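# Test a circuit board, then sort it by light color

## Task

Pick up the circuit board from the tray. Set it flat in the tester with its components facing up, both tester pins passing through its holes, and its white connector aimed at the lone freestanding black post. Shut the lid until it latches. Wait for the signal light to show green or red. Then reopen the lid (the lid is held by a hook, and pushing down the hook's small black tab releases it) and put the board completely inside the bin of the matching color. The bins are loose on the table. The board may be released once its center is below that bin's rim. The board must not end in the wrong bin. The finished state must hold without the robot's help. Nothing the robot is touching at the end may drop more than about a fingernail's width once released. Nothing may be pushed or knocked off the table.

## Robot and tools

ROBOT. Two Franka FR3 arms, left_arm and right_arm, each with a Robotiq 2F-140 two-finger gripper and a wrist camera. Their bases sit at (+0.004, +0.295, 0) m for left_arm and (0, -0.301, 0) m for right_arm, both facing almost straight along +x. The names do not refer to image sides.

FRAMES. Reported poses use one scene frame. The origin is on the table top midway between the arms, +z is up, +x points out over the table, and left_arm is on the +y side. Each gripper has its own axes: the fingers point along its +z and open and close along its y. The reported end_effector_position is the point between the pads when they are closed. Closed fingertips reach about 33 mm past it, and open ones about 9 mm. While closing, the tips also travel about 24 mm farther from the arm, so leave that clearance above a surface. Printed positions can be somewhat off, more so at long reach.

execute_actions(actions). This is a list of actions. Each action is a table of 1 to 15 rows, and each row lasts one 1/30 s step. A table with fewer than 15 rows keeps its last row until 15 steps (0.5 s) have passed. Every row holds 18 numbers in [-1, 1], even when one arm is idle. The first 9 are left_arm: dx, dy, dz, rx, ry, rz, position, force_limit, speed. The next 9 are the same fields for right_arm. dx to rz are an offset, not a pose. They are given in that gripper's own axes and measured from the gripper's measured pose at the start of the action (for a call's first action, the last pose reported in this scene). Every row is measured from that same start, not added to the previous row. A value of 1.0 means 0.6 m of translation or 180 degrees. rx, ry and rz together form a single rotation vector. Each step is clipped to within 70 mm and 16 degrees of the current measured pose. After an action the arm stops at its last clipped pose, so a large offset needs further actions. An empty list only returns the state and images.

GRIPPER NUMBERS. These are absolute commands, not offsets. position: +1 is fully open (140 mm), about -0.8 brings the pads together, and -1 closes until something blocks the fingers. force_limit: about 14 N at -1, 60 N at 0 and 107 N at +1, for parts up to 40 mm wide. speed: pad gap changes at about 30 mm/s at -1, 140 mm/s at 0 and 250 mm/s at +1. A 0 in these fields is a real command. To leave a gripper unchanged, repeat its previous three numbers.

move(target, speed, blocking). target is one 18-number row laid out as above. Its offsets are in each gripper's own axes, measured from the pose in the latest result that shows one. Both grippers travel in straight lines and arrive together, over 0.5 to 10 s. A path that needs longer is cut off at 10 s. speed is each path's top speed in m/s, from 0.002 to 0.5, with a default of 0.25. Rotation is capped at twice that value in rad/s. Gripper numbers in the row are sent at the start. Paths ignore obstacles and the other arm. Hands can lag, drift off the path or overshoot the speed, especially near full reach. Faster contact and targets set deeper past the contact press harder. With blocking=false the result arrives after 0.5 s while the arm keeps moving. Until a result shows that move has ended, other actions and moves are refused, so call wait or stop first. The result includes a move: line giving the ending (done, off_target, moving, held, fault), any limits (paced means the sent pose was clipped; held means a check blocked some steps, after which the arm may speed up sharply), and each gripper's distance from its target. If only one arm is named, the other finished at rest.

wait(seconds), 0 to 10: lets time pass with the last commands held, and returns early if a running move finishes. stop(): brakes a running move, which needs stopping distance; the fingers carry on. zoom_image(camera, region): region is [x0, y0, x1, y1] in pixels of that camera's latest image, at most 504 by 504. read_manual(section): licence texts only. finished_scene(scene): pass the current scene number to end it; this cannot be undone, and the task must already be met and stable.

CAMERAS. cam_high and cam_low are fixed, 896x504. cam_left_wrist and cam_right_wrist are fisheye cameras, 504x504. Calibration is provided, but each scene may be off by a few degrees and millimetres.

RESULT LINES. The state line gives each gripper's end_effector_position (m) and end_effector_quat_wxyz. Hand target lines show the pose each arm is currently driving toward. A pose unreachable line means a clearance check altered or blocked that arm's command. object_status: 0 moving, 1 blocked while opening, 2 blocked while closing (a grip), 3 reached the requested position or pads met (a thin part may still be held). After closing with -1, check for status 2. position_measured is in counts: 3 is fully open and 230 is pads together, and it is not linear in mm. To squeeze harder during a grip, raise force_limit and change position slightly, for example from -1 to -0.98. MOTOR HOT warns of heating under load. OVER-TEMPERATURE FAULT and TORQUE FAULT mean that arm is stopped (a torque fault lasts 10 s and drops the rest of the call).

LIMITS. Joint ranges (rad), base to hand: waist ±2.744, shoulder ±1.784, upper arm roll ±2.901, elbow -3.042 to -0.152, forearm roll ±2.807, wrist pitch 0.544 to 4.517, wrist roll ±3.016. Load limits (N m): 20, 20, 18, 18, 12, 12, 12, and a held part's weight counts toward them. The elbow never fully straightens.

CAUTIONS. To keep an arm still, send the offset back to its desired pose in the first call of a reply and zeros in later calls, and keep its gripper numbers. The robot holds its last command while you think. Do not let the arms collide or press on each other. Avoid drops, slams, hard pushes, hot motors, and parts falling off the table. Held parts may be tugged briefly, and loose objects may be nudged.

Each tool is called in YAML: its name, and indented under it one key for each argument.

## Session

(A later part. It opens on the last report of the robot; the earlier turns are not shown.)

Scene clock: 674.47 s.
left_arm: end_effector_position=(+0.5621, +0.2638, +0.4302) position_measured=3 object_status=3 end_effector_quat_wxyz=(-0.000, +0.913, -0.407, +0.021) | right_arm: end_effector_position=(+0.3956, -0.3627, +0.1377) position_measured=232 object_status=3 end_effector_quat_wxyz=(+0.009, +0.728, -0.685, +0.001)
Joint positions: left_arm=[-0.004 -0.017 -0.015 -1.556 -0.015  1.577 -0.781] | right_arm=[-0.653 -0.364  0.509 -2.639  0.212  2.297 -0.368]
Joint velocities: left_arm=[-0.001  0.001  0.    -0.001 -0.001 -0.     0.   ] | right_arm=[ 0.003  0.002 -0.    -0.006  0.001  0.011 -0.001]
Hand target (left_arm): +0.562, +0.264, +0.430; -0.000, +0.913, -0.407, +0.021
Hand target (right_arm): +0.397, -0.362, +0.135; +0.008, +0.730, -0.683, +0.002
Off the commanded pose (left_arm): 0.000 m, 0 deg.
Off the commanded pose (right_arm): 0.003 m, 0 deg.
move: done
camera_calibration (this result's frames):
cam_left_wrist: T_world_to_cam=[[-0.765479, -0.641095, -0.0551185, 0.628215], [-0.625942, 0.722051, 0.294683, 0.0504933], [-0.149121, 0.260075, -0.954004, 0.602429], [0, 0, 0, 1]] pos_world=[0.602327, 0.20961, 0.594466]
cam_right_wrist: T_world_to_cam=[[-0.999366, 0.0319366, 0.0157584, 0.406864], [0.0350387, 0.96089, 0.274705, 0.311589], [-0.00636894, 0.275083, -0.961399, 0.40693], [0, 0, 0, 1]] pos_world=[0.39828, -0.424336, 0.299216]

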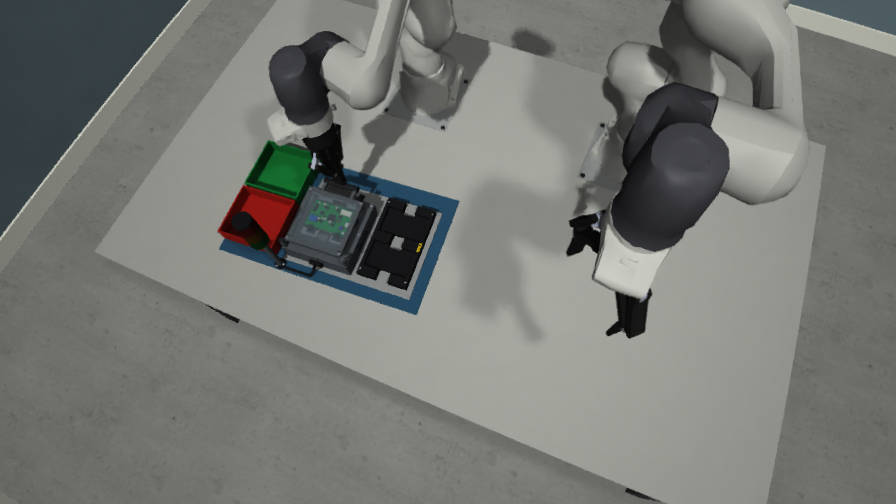

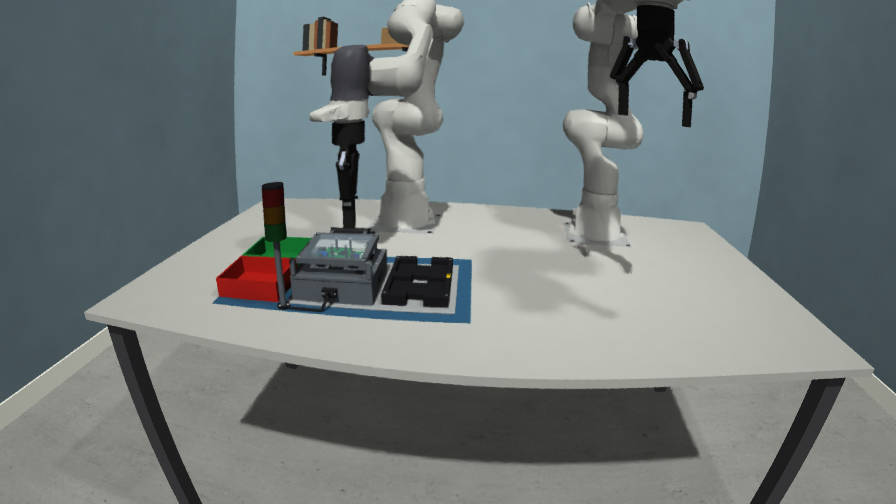

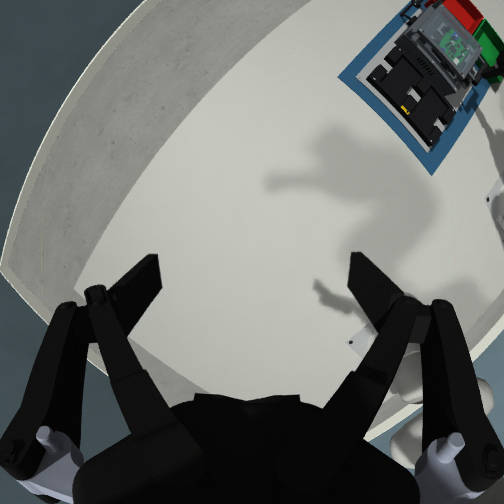

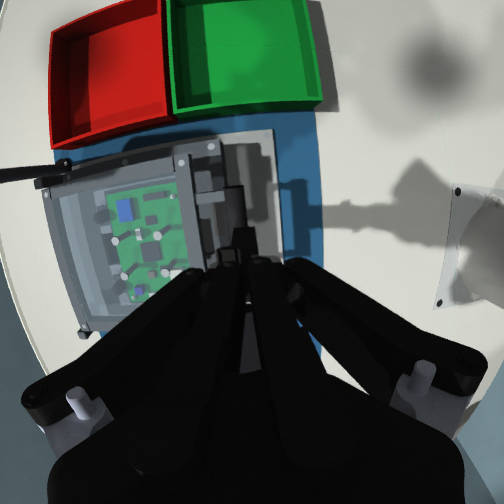

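Now press down to latch (target z≈0.125).

move:
  target: [0,0,0,0,0,0,1,0,0, 0,0,0.022,0,0,0,-1,-0.5,0.3]
  speed: 0.02

zoom_image:
  camera: "cam_low"
  region: [240, 170, 400, 310]

Scene clock: 678.97 s.
left_arm: end_effector_position=(+0.5621, +0.2638, +0.4302) position_measured=3 object_status=3 end_effector_quat_wxyz=(-0.000, +0.913, -0.407, +0.021) | right_arm: end_effector_position=(+0.3953, -0.3628, +0.1305) position_measured=232 object_status=3 end_effector_quat_wxyz=(+0.010, +0.730, -0.684, +0.001)
Joint positions: left_arm=[-0.004 -0.017 -0.015 -1.556 -0.015  1.577 -0.781] | right_arm=[-0.656 -0.349  0.515 -2.647  0.208  2.319 -0.367]
Joint velocities: left_arm=[ 0.002  0.    -0.001  0.     0.001  0.    -0.   ] | right_arm=[-0.001 -0.001  0.002 -0.    -0.002  0.     0.001]
Hand target (left_arm): +0.562, +0.264, +0.430; -0.000, +0.913, -0.407, +0.021
Hand target (right_arm): +0.395, -0.363, +0.125; +0.010, +0.729, -0.685, +0.001
Off the commanded pose (left_arm): 0.000 m, 0 deg.
Off the commanded pose (right_arm): 0.006 m, 0 deg.
move: off_target (right_arm)
camera_calibration (this result's frames):
cam_left_wrist: T_world_to_cam=[[-0.765479, -0.641095, -0.0551185, 0.628215], [-0.625942, 0.722051, 0.294683, 0.0504932], [-0.149122, 0.260075, -0.954004, 0.602428], [0, 0, 0, 1]] pos_world=[0.602327, 0.20961, 0.594466]
cam_right_wrist: T_world_to_cam=[[-0.999449, 0.0285406, 0.0169347, 0.405342], [0.0320908, 0.961195, 0.273998, 0.314966], [-0.00845747, 0.27439, -0.961581, 0.400642], [0, 0, 0, 1]] pos_world=[0.398399, -0.424245, 0.292085]

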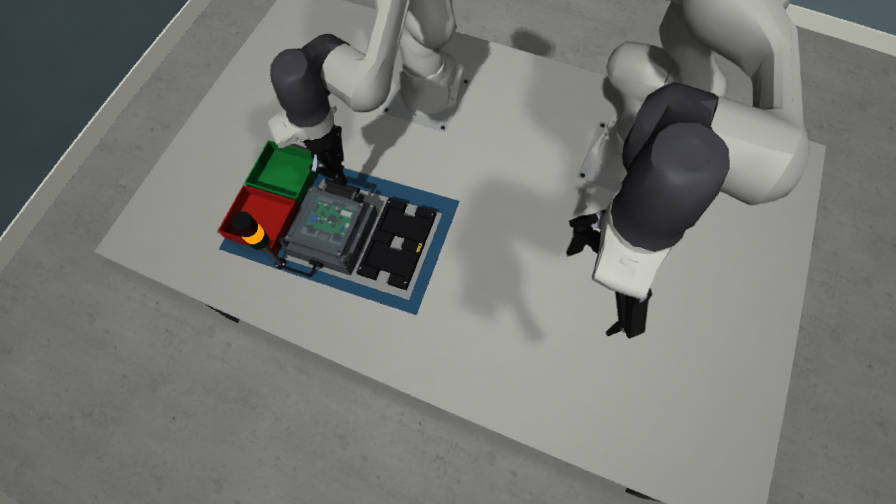

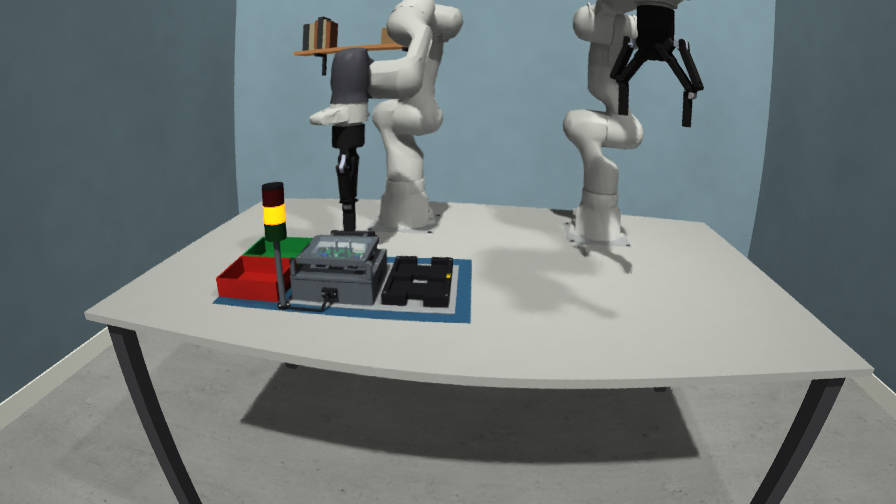

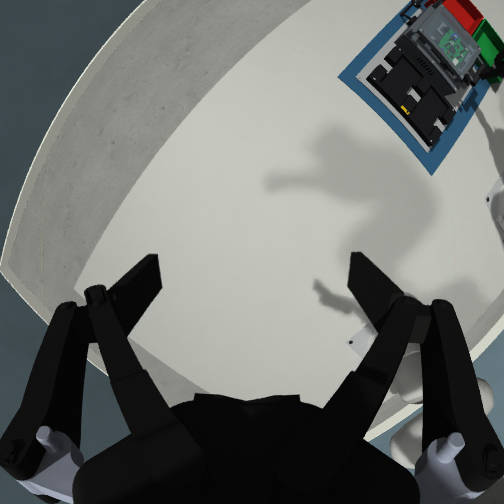

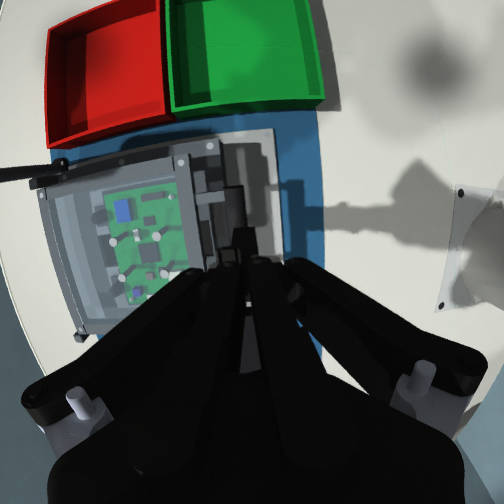

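Region (240, 170, 400, 310) of cam_low's 896x504 image, scaled by 3.150, with more detail than that image has; it fills the top 441 rows of this view, and the rest is white.

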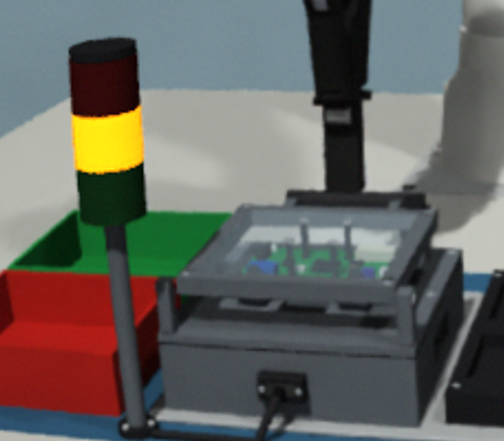

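move:
  target: [0,0,0,0,0,0,1,0,0, 0,0,-0.06,0,0,0,-1,-0.5,0.3]
  speed: 0.08

Scene clock: 683.53 s.
left_arm: end_effector_position=(+0.5621, +0.2638, +0.4302) position_measured=3 object_status=3 end_effector_quat_wxyz=(-0.000, +0.913, -0.407, +0.021) | right_arm: end_effector_position=(+0.3967, -0.3634, +0.1658) position_measured=232 object_status=3 end_effector_quat_wxyz=(+0.010, +0.728, -0.686, +0.002)
Joint positions: left_arm=[-0.004 -0.017 -0.015 -1.556 -0.015  1.577 -0.781] | right_arm=[-0.643 -0.414  0.486 -2.601  0.213  2.212 -0.373]
Joint velocities: left_arm=[-0.001 -0.001  0.    -0.     0.     0.001 -0.001] | right_arm=[ 0.001  0.    -0.002 -0.     0.001 -0.01  -0.   ]
Hand target (left_arm): +0.562, +0.264, +0.430; -0.000, +0.913, -0.407, +0.021
Hand target (right_arm): +0.396, -0.363, +0.166; +0.010, +0.729, -0.684, +0.001
Off the commanded pose (left_arm): 0.000 m, 0 deg.
Off the commanded pose (right_arm): 0.002 m, 0 deg.
move: done
camera_calibration (this result's frames):
cam_left_wrist: T_world_to_cam=[[-0.765479, -0.641095, -0.0551186, 0.628215], [-0.625942, 0.722051, 0.294683, 0.0504931], [-0.149121, 0.260075, -0.954004, 0.602428], [0, 0, 0, 1]] pos_world=[0.602326, 0.209611, 0.594466]
cam_right_wrist: T_world_to_cam=[[-0.999331, 0.0337697, 0.0140075, 0.408437], [0.0363091, 0.961522, 0.272316, 0.304558], [-0.00427251, 0.272643, -0.962106, 0.432528], [0, 0, 0, 1]] pos_world=[0.398954, -0.424558, 0.327481]

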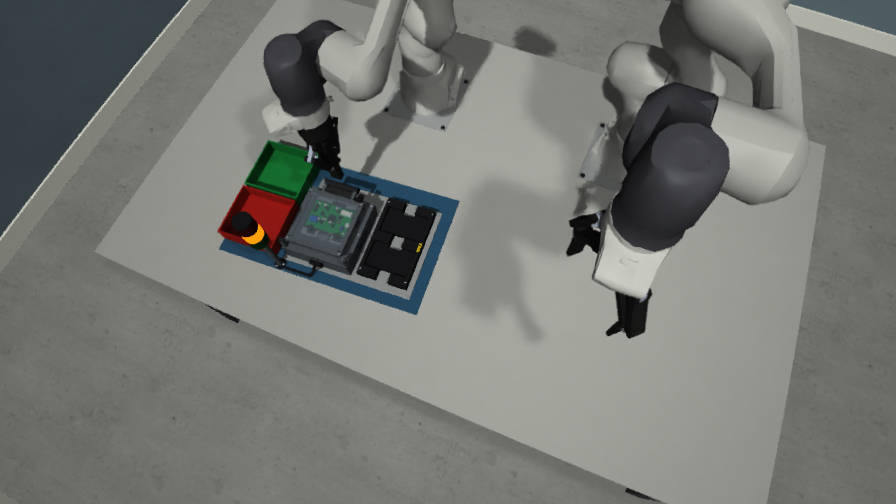

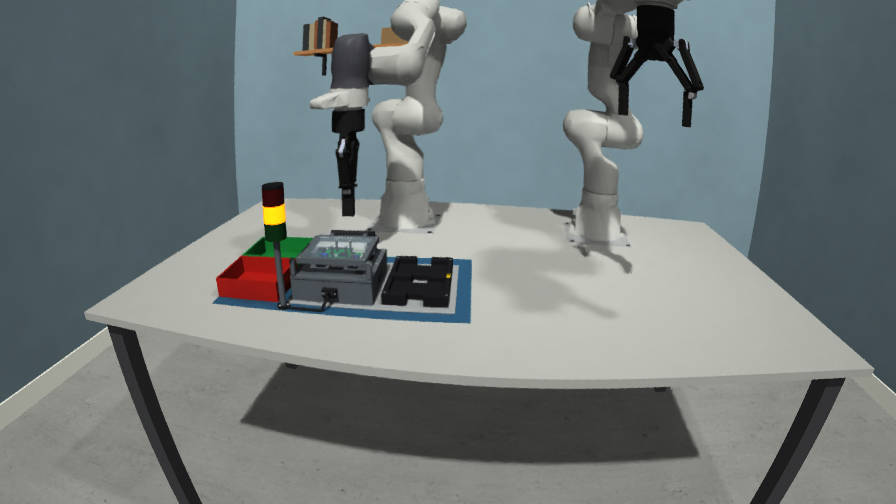

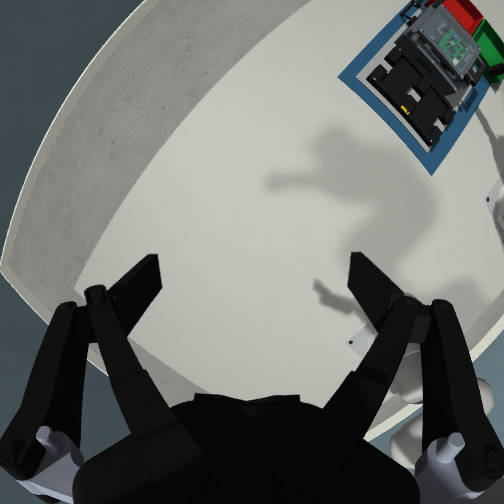

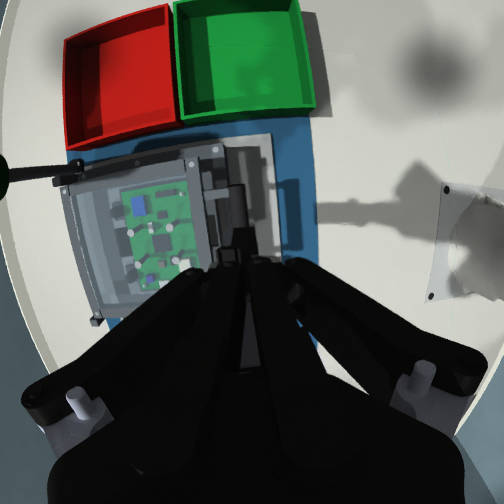

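zoom_image:
  camera: "cam_high"
  region: [300, 160, 400, 240]

Region (300, 160, 400, 240) of cam_high's 896x504 image, scaled by 5.040, with more detail than that image has; it fills the top 403 rows of this view, and the rest is white.

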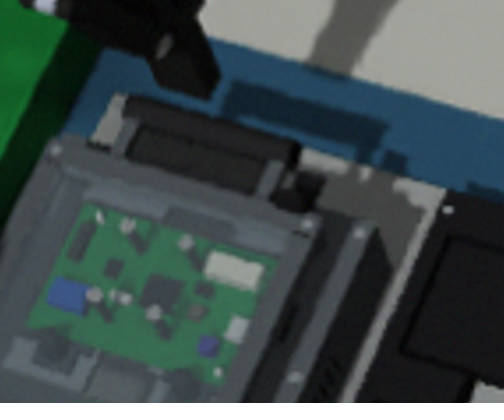

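move:
  target: [0,0,0,0,0,0,1,0,0, -0.15,0,0,-0.004,0,0,-1,-0.5,0.3]
  speed: 0.1

Scene clock: 694.73 s.
left_arm: end_effector_position=(+0.5621, +0.2638, +0.4302) position_measured=3 object_status=3 end_effector_quat_wxyz=(-0.000, +0.913, -0.407, +0.021) | right_arm: end_effector_position=(+0.3942, -0.2756, +0.1649) position_measured=232 object_status=3 end_effector_quat_wxyz=(+0.014, +0.732, -0.681, +0.000)
Joint positions: left_arm=[-0.004 -0.017 -0.015 -1.556 -0.015  1.577 -0.781] | right_arm=[-0.574 -0.463  0.634 -2.603  0.304  2.179 -0.238]
Joint velocities: left_arm=[ 0.     0.001 -0.     0.     0.    -0.001  0.001] | right_arm=[-0.002 -0.002  0.     0.001  0.002 -0.003  0.025]
Hand target (left_arm): +0.562, +0.264, +0.430; -0.000, +0.913, -0.407, +0.021
Hand target (right_arm): +0.394, -0.275, +0.165; +0.014, +0.727, -0.686, -0.001
Off the commanded pose (left_arm): 0.000 m, 0 deg.
Off the commanded pose (right_arm): 0.004 m, 1 deg.
move: off_target (right_arm)
camera_calibration (this result's frames):
cam_left_wrist: T_world_to_cam=[[-0.76548, -0.641095, -0.0551185, 0.628215], [-0.625942, 0.722051, 0.294683, 0.0504932], [-0.149121, 0.260075, -0.954004, 0.602428], [0, 0, 0, 1]] pos_world=[0.602327, 0.20961, 0.594466]
cam_right_wrist: T_world_to_cam=[[-0.999502, 0.0219563, 0.0226748, 0.398383], [0.0272621, 0.962577, 0.269633, 0.224847], [-0.0159061, 0.270117, -0.962696, 0.411753], [0, 0, 0, 1]] pos_world=[0.398604, -0.336401, 0.326733]

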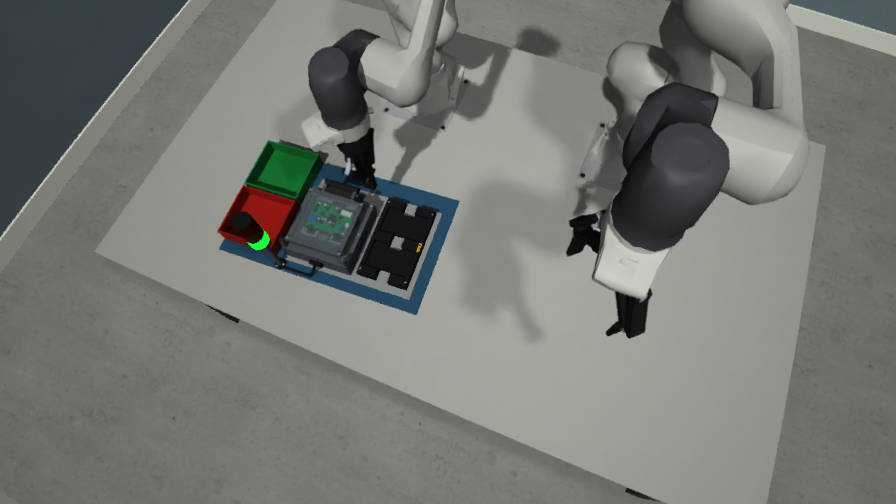

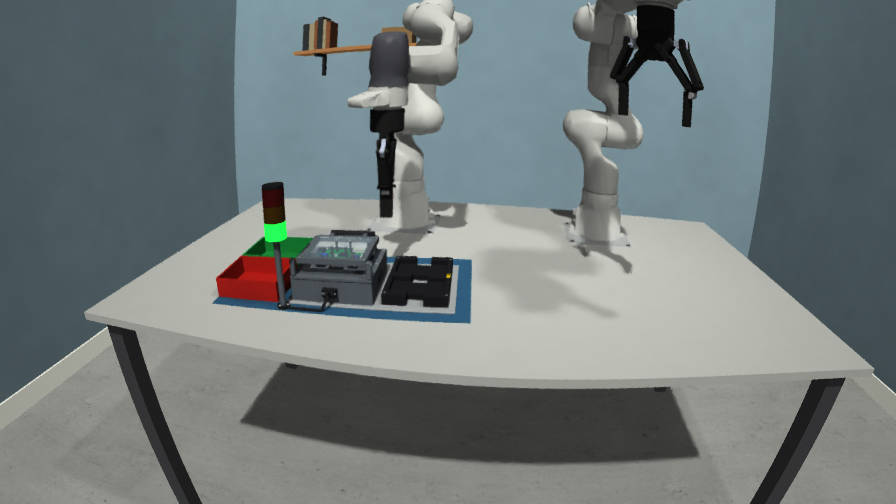

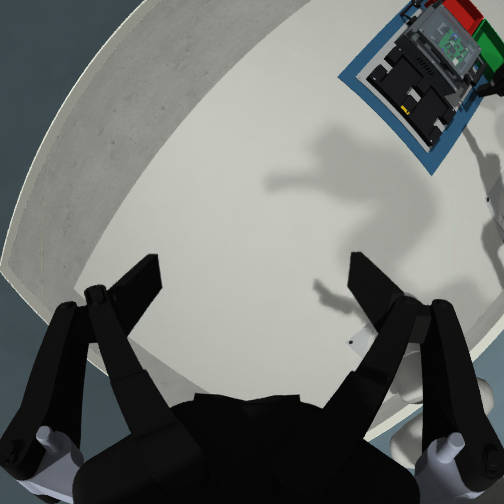

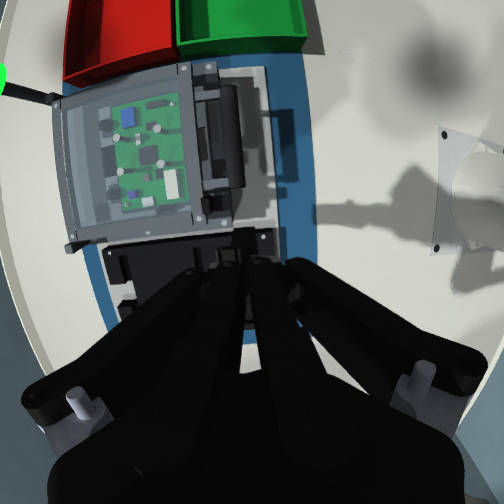

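zoom_image:
  camera: "cam_right_wrist"
  region: [180, 140, 290, 250]

Region (180, 140, 290, 250) of cam_right_wrist's 504x504 image, scaled by 4.582, with more detail than that image has.

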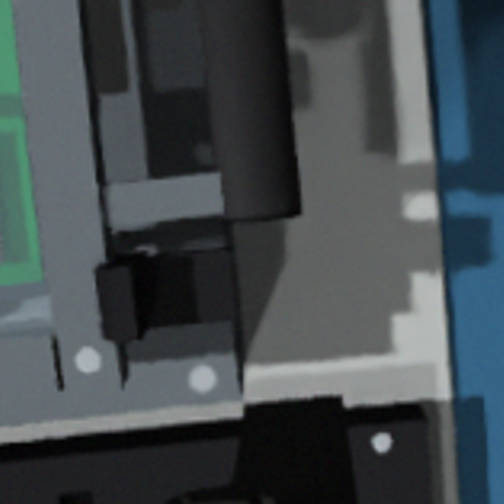

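move:
  target: [0,0,0,0,0,0,1,0,0, 0.047,-0.018,0.02,0.008,-0.008,0,-1,-0.5,0.3]
  speed: 0.06

zoom_image:
  camera: "cam_high"
  region: [310, 150, 400, 230]

zoom_image:
  camera: "cam_low"
  region: [310, 180, 410, 270]

Scene clock: 743.67 s.
left_arm: end_effector_position=(+0.5621, +0.2638, +0.4302) position_measured=3 object_status=3 end_effector_quat_wxyz=(-0.000, +0.913, -0.407, +0.021) | right_arm: end_effector_position=(+0.4051, -0.3020, +0.1532) position_measured=232 object_status=3 end_effector_quat_wxyz=(-0.003, +0.728, -0.686, -0.002)
Joint positions: left_arm=[-0.004 -0.017 -0.015 -1.556 -0.015  1.577 -0.781] | right_arm=[-0.6   -0.407  0.586 -2.613  0.295  2.246 -0.291]
Joint velocities: left_arm=[ 0.    -0.    -0.     0.     0.     0.     0.001] | right_arm=[ 0.002  0.    -0.    -0.001  0.002  0.009 -0.023]
Hand target (left_arm): +0.562, +0.264, +0.430; -0.000, +0.913, -0.407, +0.021
Hand target (right_arm): +0.406, -0.303, +0.153; -0.004, +0.732, -0.681, -0.001
Off the commanded pose (left_arm): 0.000 m, 0 deg.
Off the commanded pose (right_arm): 0.002 m, 1 deg.
move: done
camera_calibration (this result's frames):
cam_left_wrist: T_world_to_cam=[[-0.765479, -0.641095, -0.0551185, 0.628215], [-0.625943, 0.722051, 0.294683, 0.0504932], [-0.149122, 0.260075, -0.954004, 0.602429], [0, 0, 0, 1]] pos_world=[0.602327, 0.209611, 0.594466]
cam_right_wrist: T_world_to_cam=[[-0.999441, 0.033217, 0.00377578, 0.41635], [0.0328407, 0.954388, 0.296758, 0.244235], [0.00625384, 0.296716, -0.954945, 0.405621], [0, 0, 0, 1]] pos_world=[0.40556, -0.367279, 0.313295]

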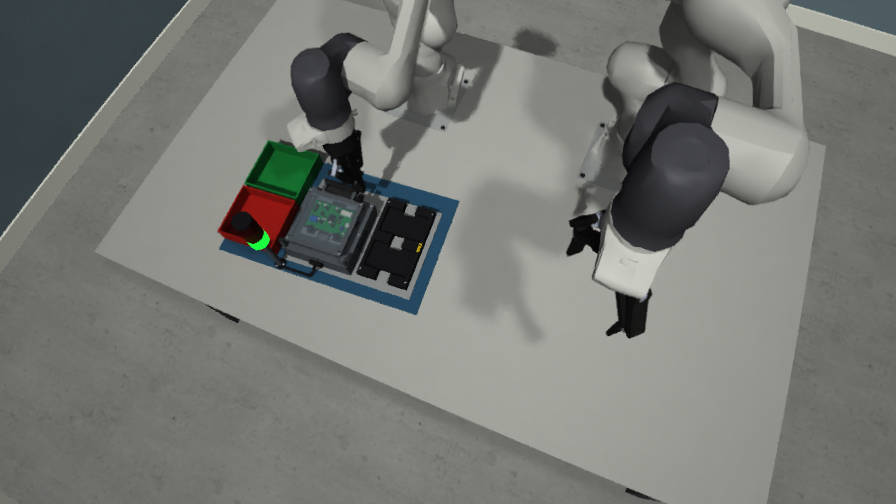

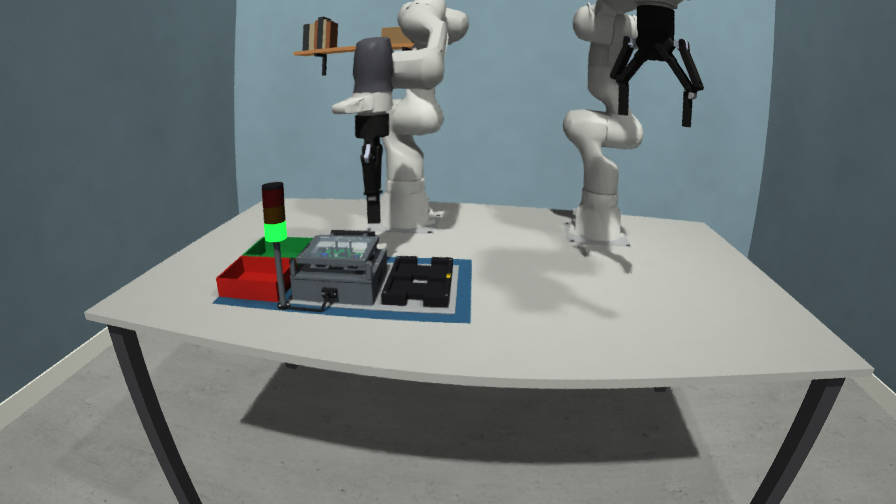

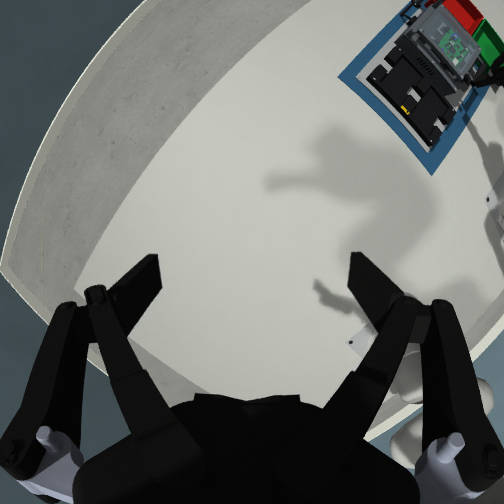

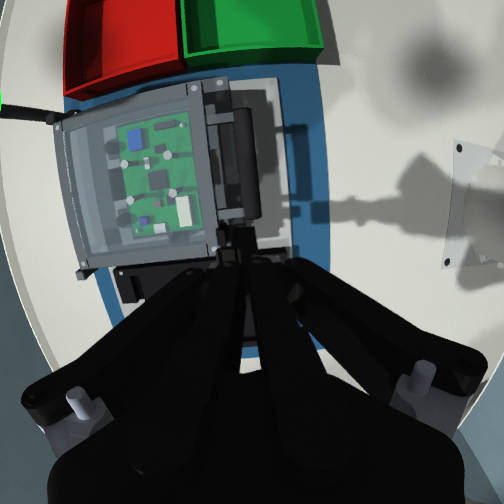

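Region (310, 150, 400, 230) of cam_high's 896x504 image, scaled by 5.600, with more detail than that image has.

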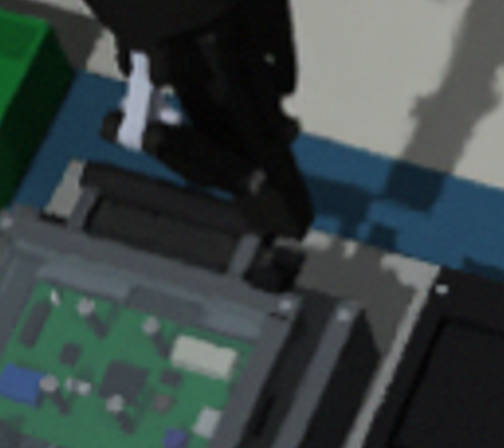

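Region (310, 180, 410, 270) of cam_low's 896x504 image, scaled by 5.040, with more detail than that image has; it fills the top 454 rows of this view, and the rest is white.

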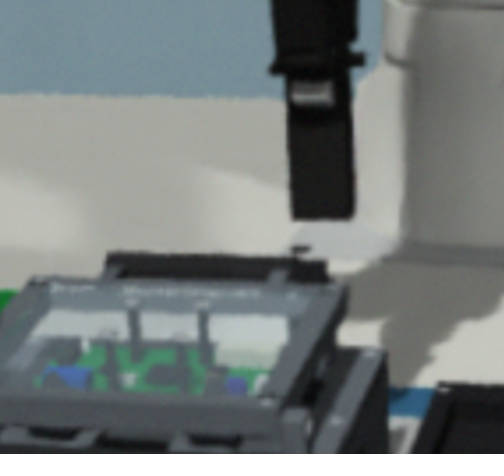

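zoom_image:
  camera: "cam_right_wrist"
  region: [190, 170, 300, 280]

Region (190, 170, 300, 280) of cam_right_wrist's 504x504 image, scaled by 4.582, with more detail than that image has.

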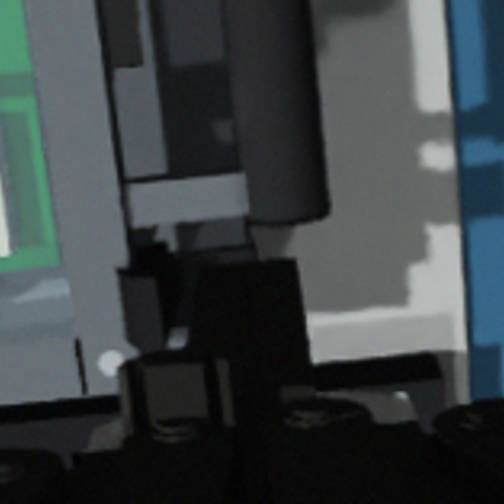

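move:
  target: [0,0,0,0,0,0,1,0,0, -0.001,0.006,0.04,0,0,0,-1,-0.5,0.3]
  speed: 0.04

zoom_image:
  camera: "cam_right_wrist"
  region: [190, 170, 300, 280]

Scene clock: 775.80 s.
left_arm: end_effector_position=(+0.5621, +0.2638, +0.4302) position_measured=3 object_status=3 end_effector_quat_wxyz=(-0.000, +0.913, -0.407, +0.021) | right_arm: end_effector_position=(+0.4006, -0.3010, +0.1300) position_measured=232 object_status=3 end_effector_quat_wxyz=(-0.002, +0.731, -0.683, -0.003)
Joint positions: left_arm=[-0.004 -0.017 -0.015 -1.556 -0.015  1.577 -0.781] | right_arm=[-0.602 -0.372  0.605 -2.651  0.295  2.316 -0.293]
Joint velocities: left_arm=[-0.001  0.    -0.     0.     0.001 -0.001 -0.   ] | right_arm=[ 0.     0.    -0.001 -0.001  0.     0.011  0.004]
Hand target (left_arm): +0.562, +0.264, +0.430; -0.000, +0.913, -0.407, +0.021
Hand target (right_arm): +0.401, -0.301, +0.129; -0.003, +0.728, -0.685, -0.002
Off the commanded pose (left_arm): 0.000 m, 0 deg.
Off the commanded pose (right_arm): 0.001 m, 0 deg.
move: done
camera_calibration (this result's frames):
cam_left_wrist: T_world_to_cam=[[-0.765479, -0.641095, -0.0551184, 0.628215], [-0.625942, 0.722051, 0.294683, 0.0504932], [-0.149122, 0.260075, -0.954004, 0.602428], [0, 0, 0, 1]] pos_world=[0.602327, 0.20961, 0.594466]
cam_right_wrist: T_world_to_cam=[[-0.999646, 0.025748, 0.00669785, 0.409424], [0.0265764, 0.954758, 0.296193, 0.253012], [0.00123154, 0.296266, -0.955105, 0.385093], [0, 0, 0, 1]] pos_world=[0.40208, -0.366197, 0.290121]

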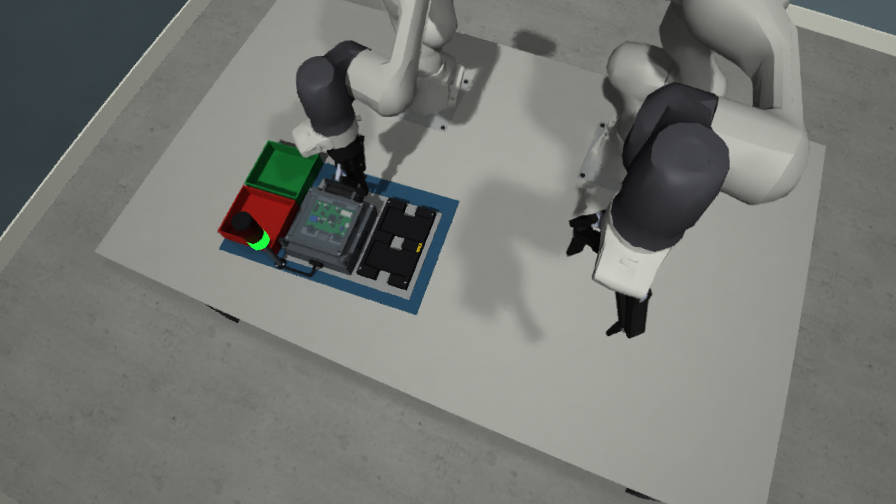

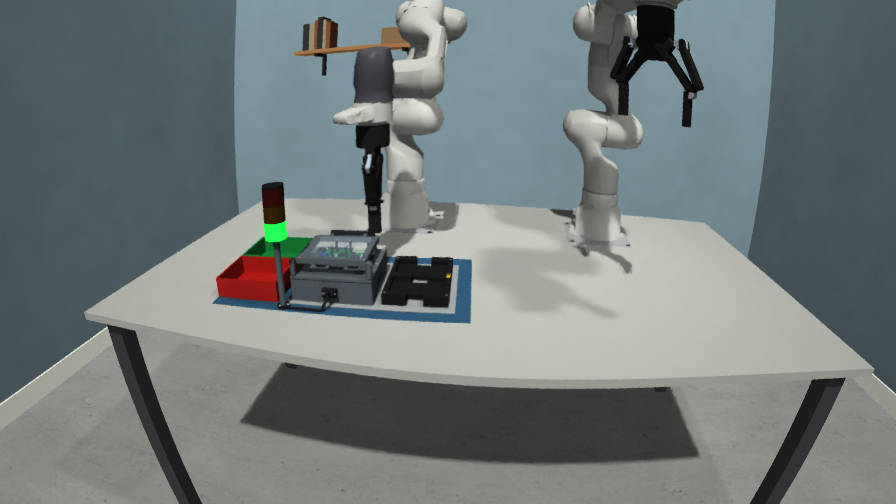

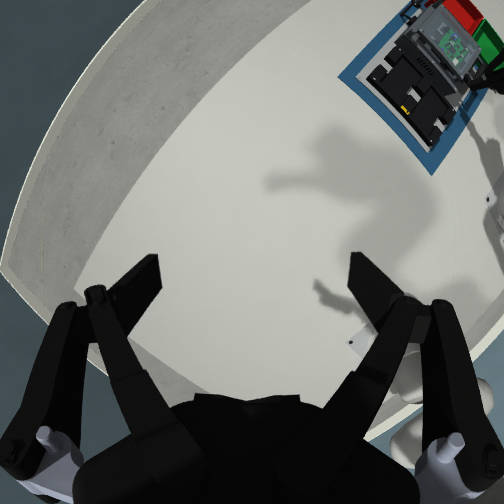

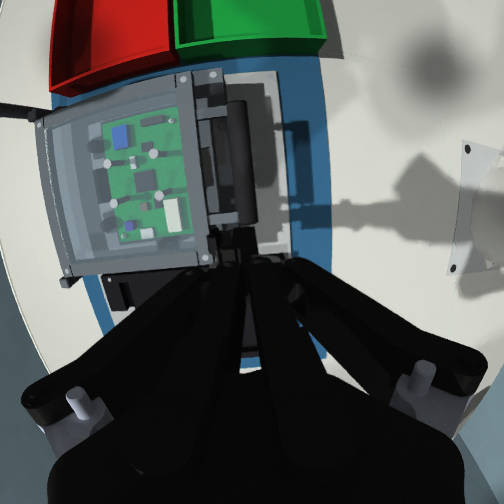

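Region (190, 170, 300, 280) of cam_right_wrist's 504x504 image, scaled by 4.582, with more detail than that image has.

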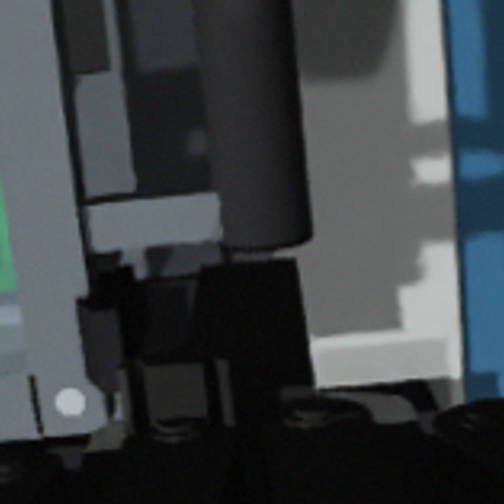

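move:
  target: [0,0,0,0,0,0,1,0,0, -0.002,-0.002,0.018,0,0,0,-1,-0.5,0.3]
  speed: 0.015

zoom_image:
  camera: "cam_low"
  region: [280, 200, 410, 300]

Scene clock: 784.13 s.
left_arm: end_effector_position=(+0.5621, +0.2638, +0.4302) position_measured=3 object_status=3 end_effector_quat_wxyz=(-0.000, +0.913, -0.407, +0.021) | right_arm: end_effector_position=(+0.3985, -0.2995, +0.1199) position_measured=232 object_status=3 end_effector_quat_wxyz=(+0.001, +0.731, -0.682, -0.007)
Joint positions: left_arm=[-0.004 -0.017 -0.015 -1.556 -0.015  1.577 -0.781] | right_arm=[-0.608 -0.349  0.618 -2.658  0.291  2.337 -0.288]
Joint velocities: left_arm=[ 0.001  0.     0.001  0.002  0.    -0.001 -0.001] | right_arm=[-0.004 -0.     0.006 -0.     0.     0.002  0.003]
Hand target (left_arm): +0.562, +0.264, +0.430; -0.000, +0.913, -0.407, +0.021
Hand target (right_arm): +0.402, -0.300, +0.119; -0.002, +0.731, -0.683, -0.003
Off the commanded pose (left_arm): 0.000 m, 0 deg.
Off the commanded pose (right_arm): 0.003 m, 1 deg.
move: done
camera_calibration (this result's frames):
cam_left_wrist: T_world_to_cam=[[-0.765479, -0.641095, -0.0551185, 0.628215], [-0.625942, 0.722051, 0.294683, 0.0504932], [-0.149121, 0.260075, -0.954004, 0.602429], [0, 0, 0, 1]] pos_world=[0.602327, 0.20961, 0.594466]
cam_right_wrist: T_world_to_cam=[[-0.999611, 0.0229216, 0.0158747, 0.405388], [0.0266091, 0.954323, 0.297589, 0.254293], [-0.00832842, 0.297895, -0.954562, 0.379292], [0, 0, 0, 1]] pos_world=[0.401623, -0.364959, 0.279947]

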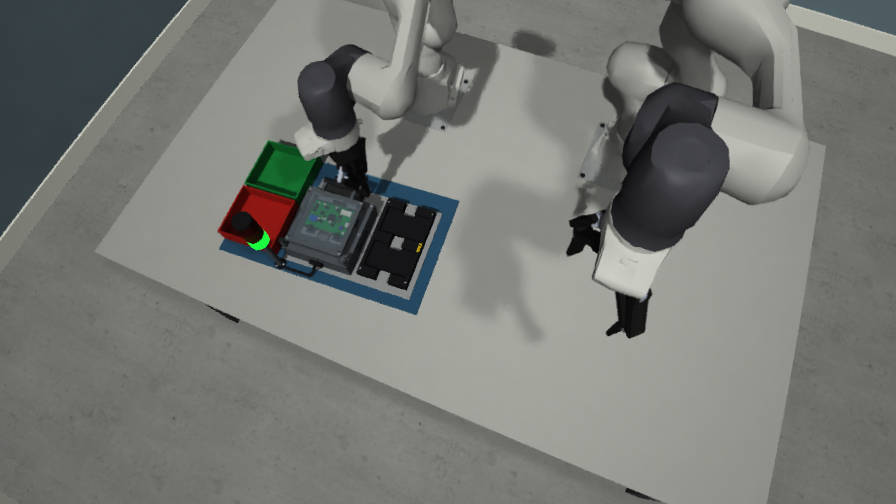

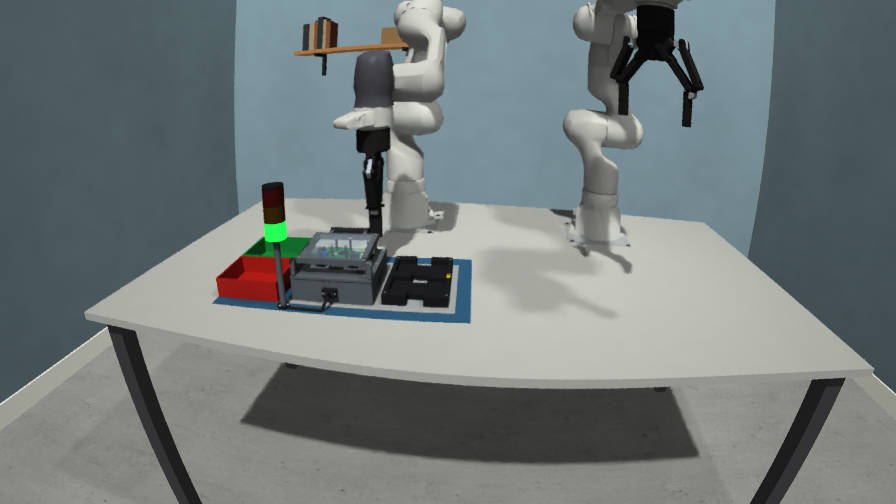

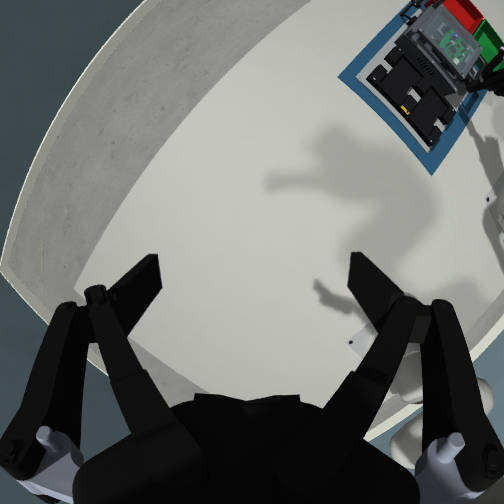

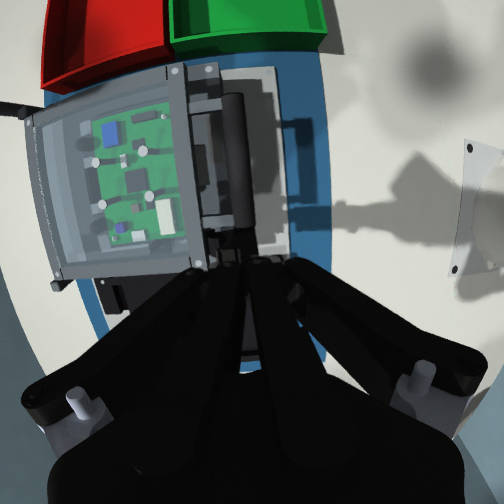

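Region (280, 200, 410, 300) of cam_low's 896x504 image, scaled by 3.877, with more detail than that image has; it fills the top 388 rows of this view, and the rest is white.

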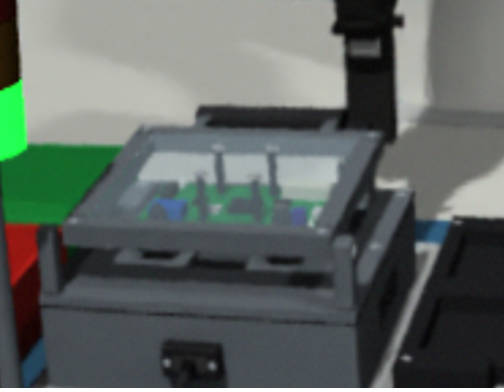

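move:
  target: [0,0,0,0,0,0,1,0,0, -0.003,0,-0.07,0,0,0,-1,-0.5,0.3]
  speed: 0.06

zoom_image:
  camera: "cam_low"
  region: [280, 200, 410, 300]

Scene clock: 791.10 s.
left_arm: end_effector_position=(+0.5621, +0.2638, +0.4302) position_measured=3 object_status=3 end_effector_quat_wxyz=(-0.000, +0.913, -0.407, +0.021) | right_arm: end_effector_position=(+0.3999, -0.2992, +0.1612) position_measured=232 object_status=3 end_effector_quat_wxyz=(-0.000, +0.730, -0.684, -0.006)
Joint positions: left_arm=[-0.004 -0.017 -0.015 -1.556 -0.015  1.577 -0.781] | right_arm=[-0.586 -0.431  0.574 -2.607  0.296  2.208 -0.293]
Joint velocities: left_arm=[-0.002 -0.001  0.001 -0.001 -0.     0.     0.001] | right_arm=[-0.    -0.    -0.002  0.001  0.001 -0.011 -0.001]
Hand target (left_arm): +0.562, +0.264, +0.430; -0.000, +0.913, -0.407, +0.021
Hand target (right_arm): +0.399, -0.299, +0.162; +0.000, +0.731, -0.682, -0.007
Off the commanded pose (left_arm): 0.000 m, 0 deg.
Off the commanded pose (right_arm): 0.002 m, 0 deg.
move: done
camera_calibration (this result's frames):
cam_left_wrist: T_world_to_cam=[[-0.765479, -0.641095, -0.0551185, 0.628215], [-0.625942, 0.722051, 0.294683, 0.0504932], [-0.149121, 0.260075, -0.954004, 0.602428], [0, 0, 0, 1]] pos_world=[0.602327, 0.20961, 0.594466]
cam_right_wrist: T_world_to_cam=[[-0.999506, 0.0287328, 0.0127249, 0.408323], [0.031216, 0.954392, 0.296921, 0.239899], [-0.00361314, 0.297171, -0.954817, 0.416559], [0, 0, 0, 1]] pos_world=[0.402137, -0.364479, 0.321311]

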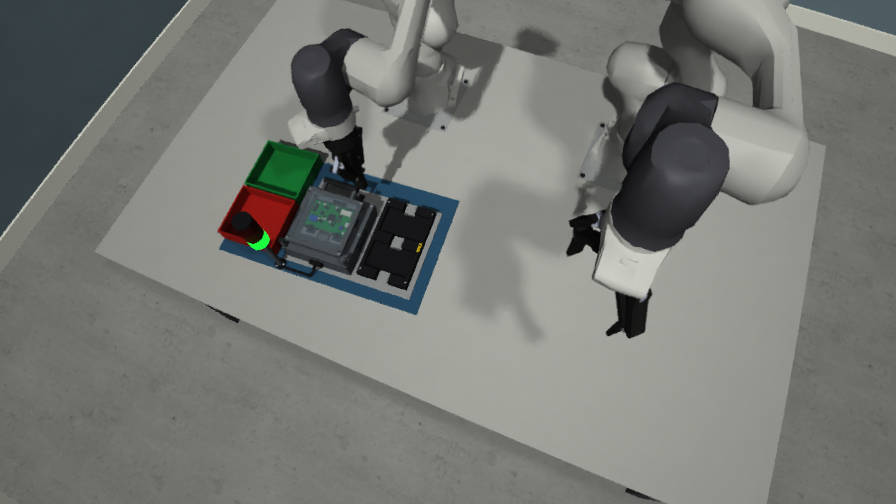

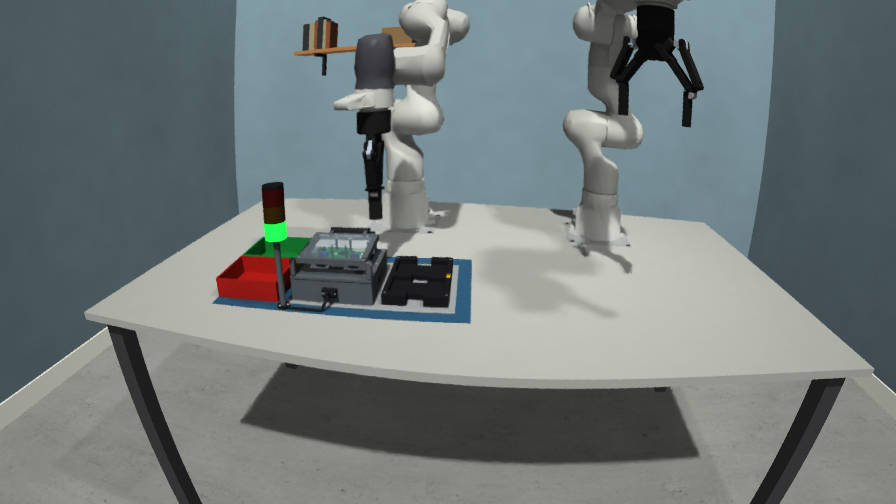

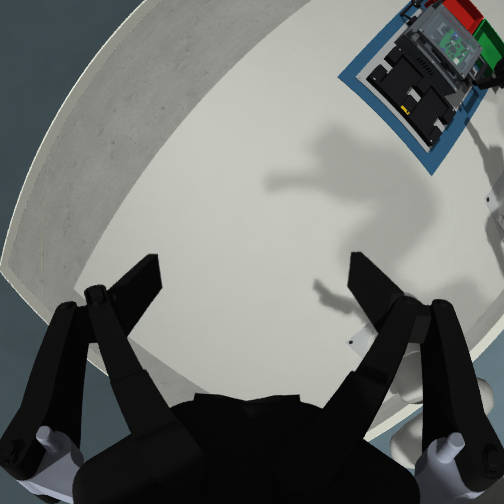

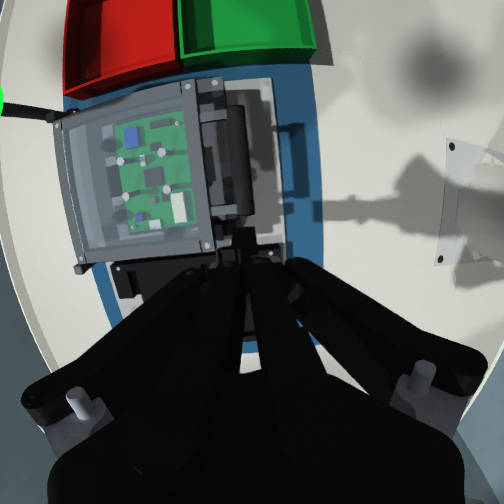

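Region (280, 200, 410, 300) of cam_low's 896x504 image, scaled by 3.877, with more detail than that image has; it fills the top 388 rows of this view, and the rest is white.

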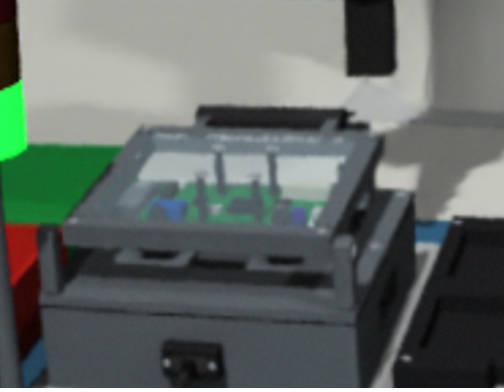

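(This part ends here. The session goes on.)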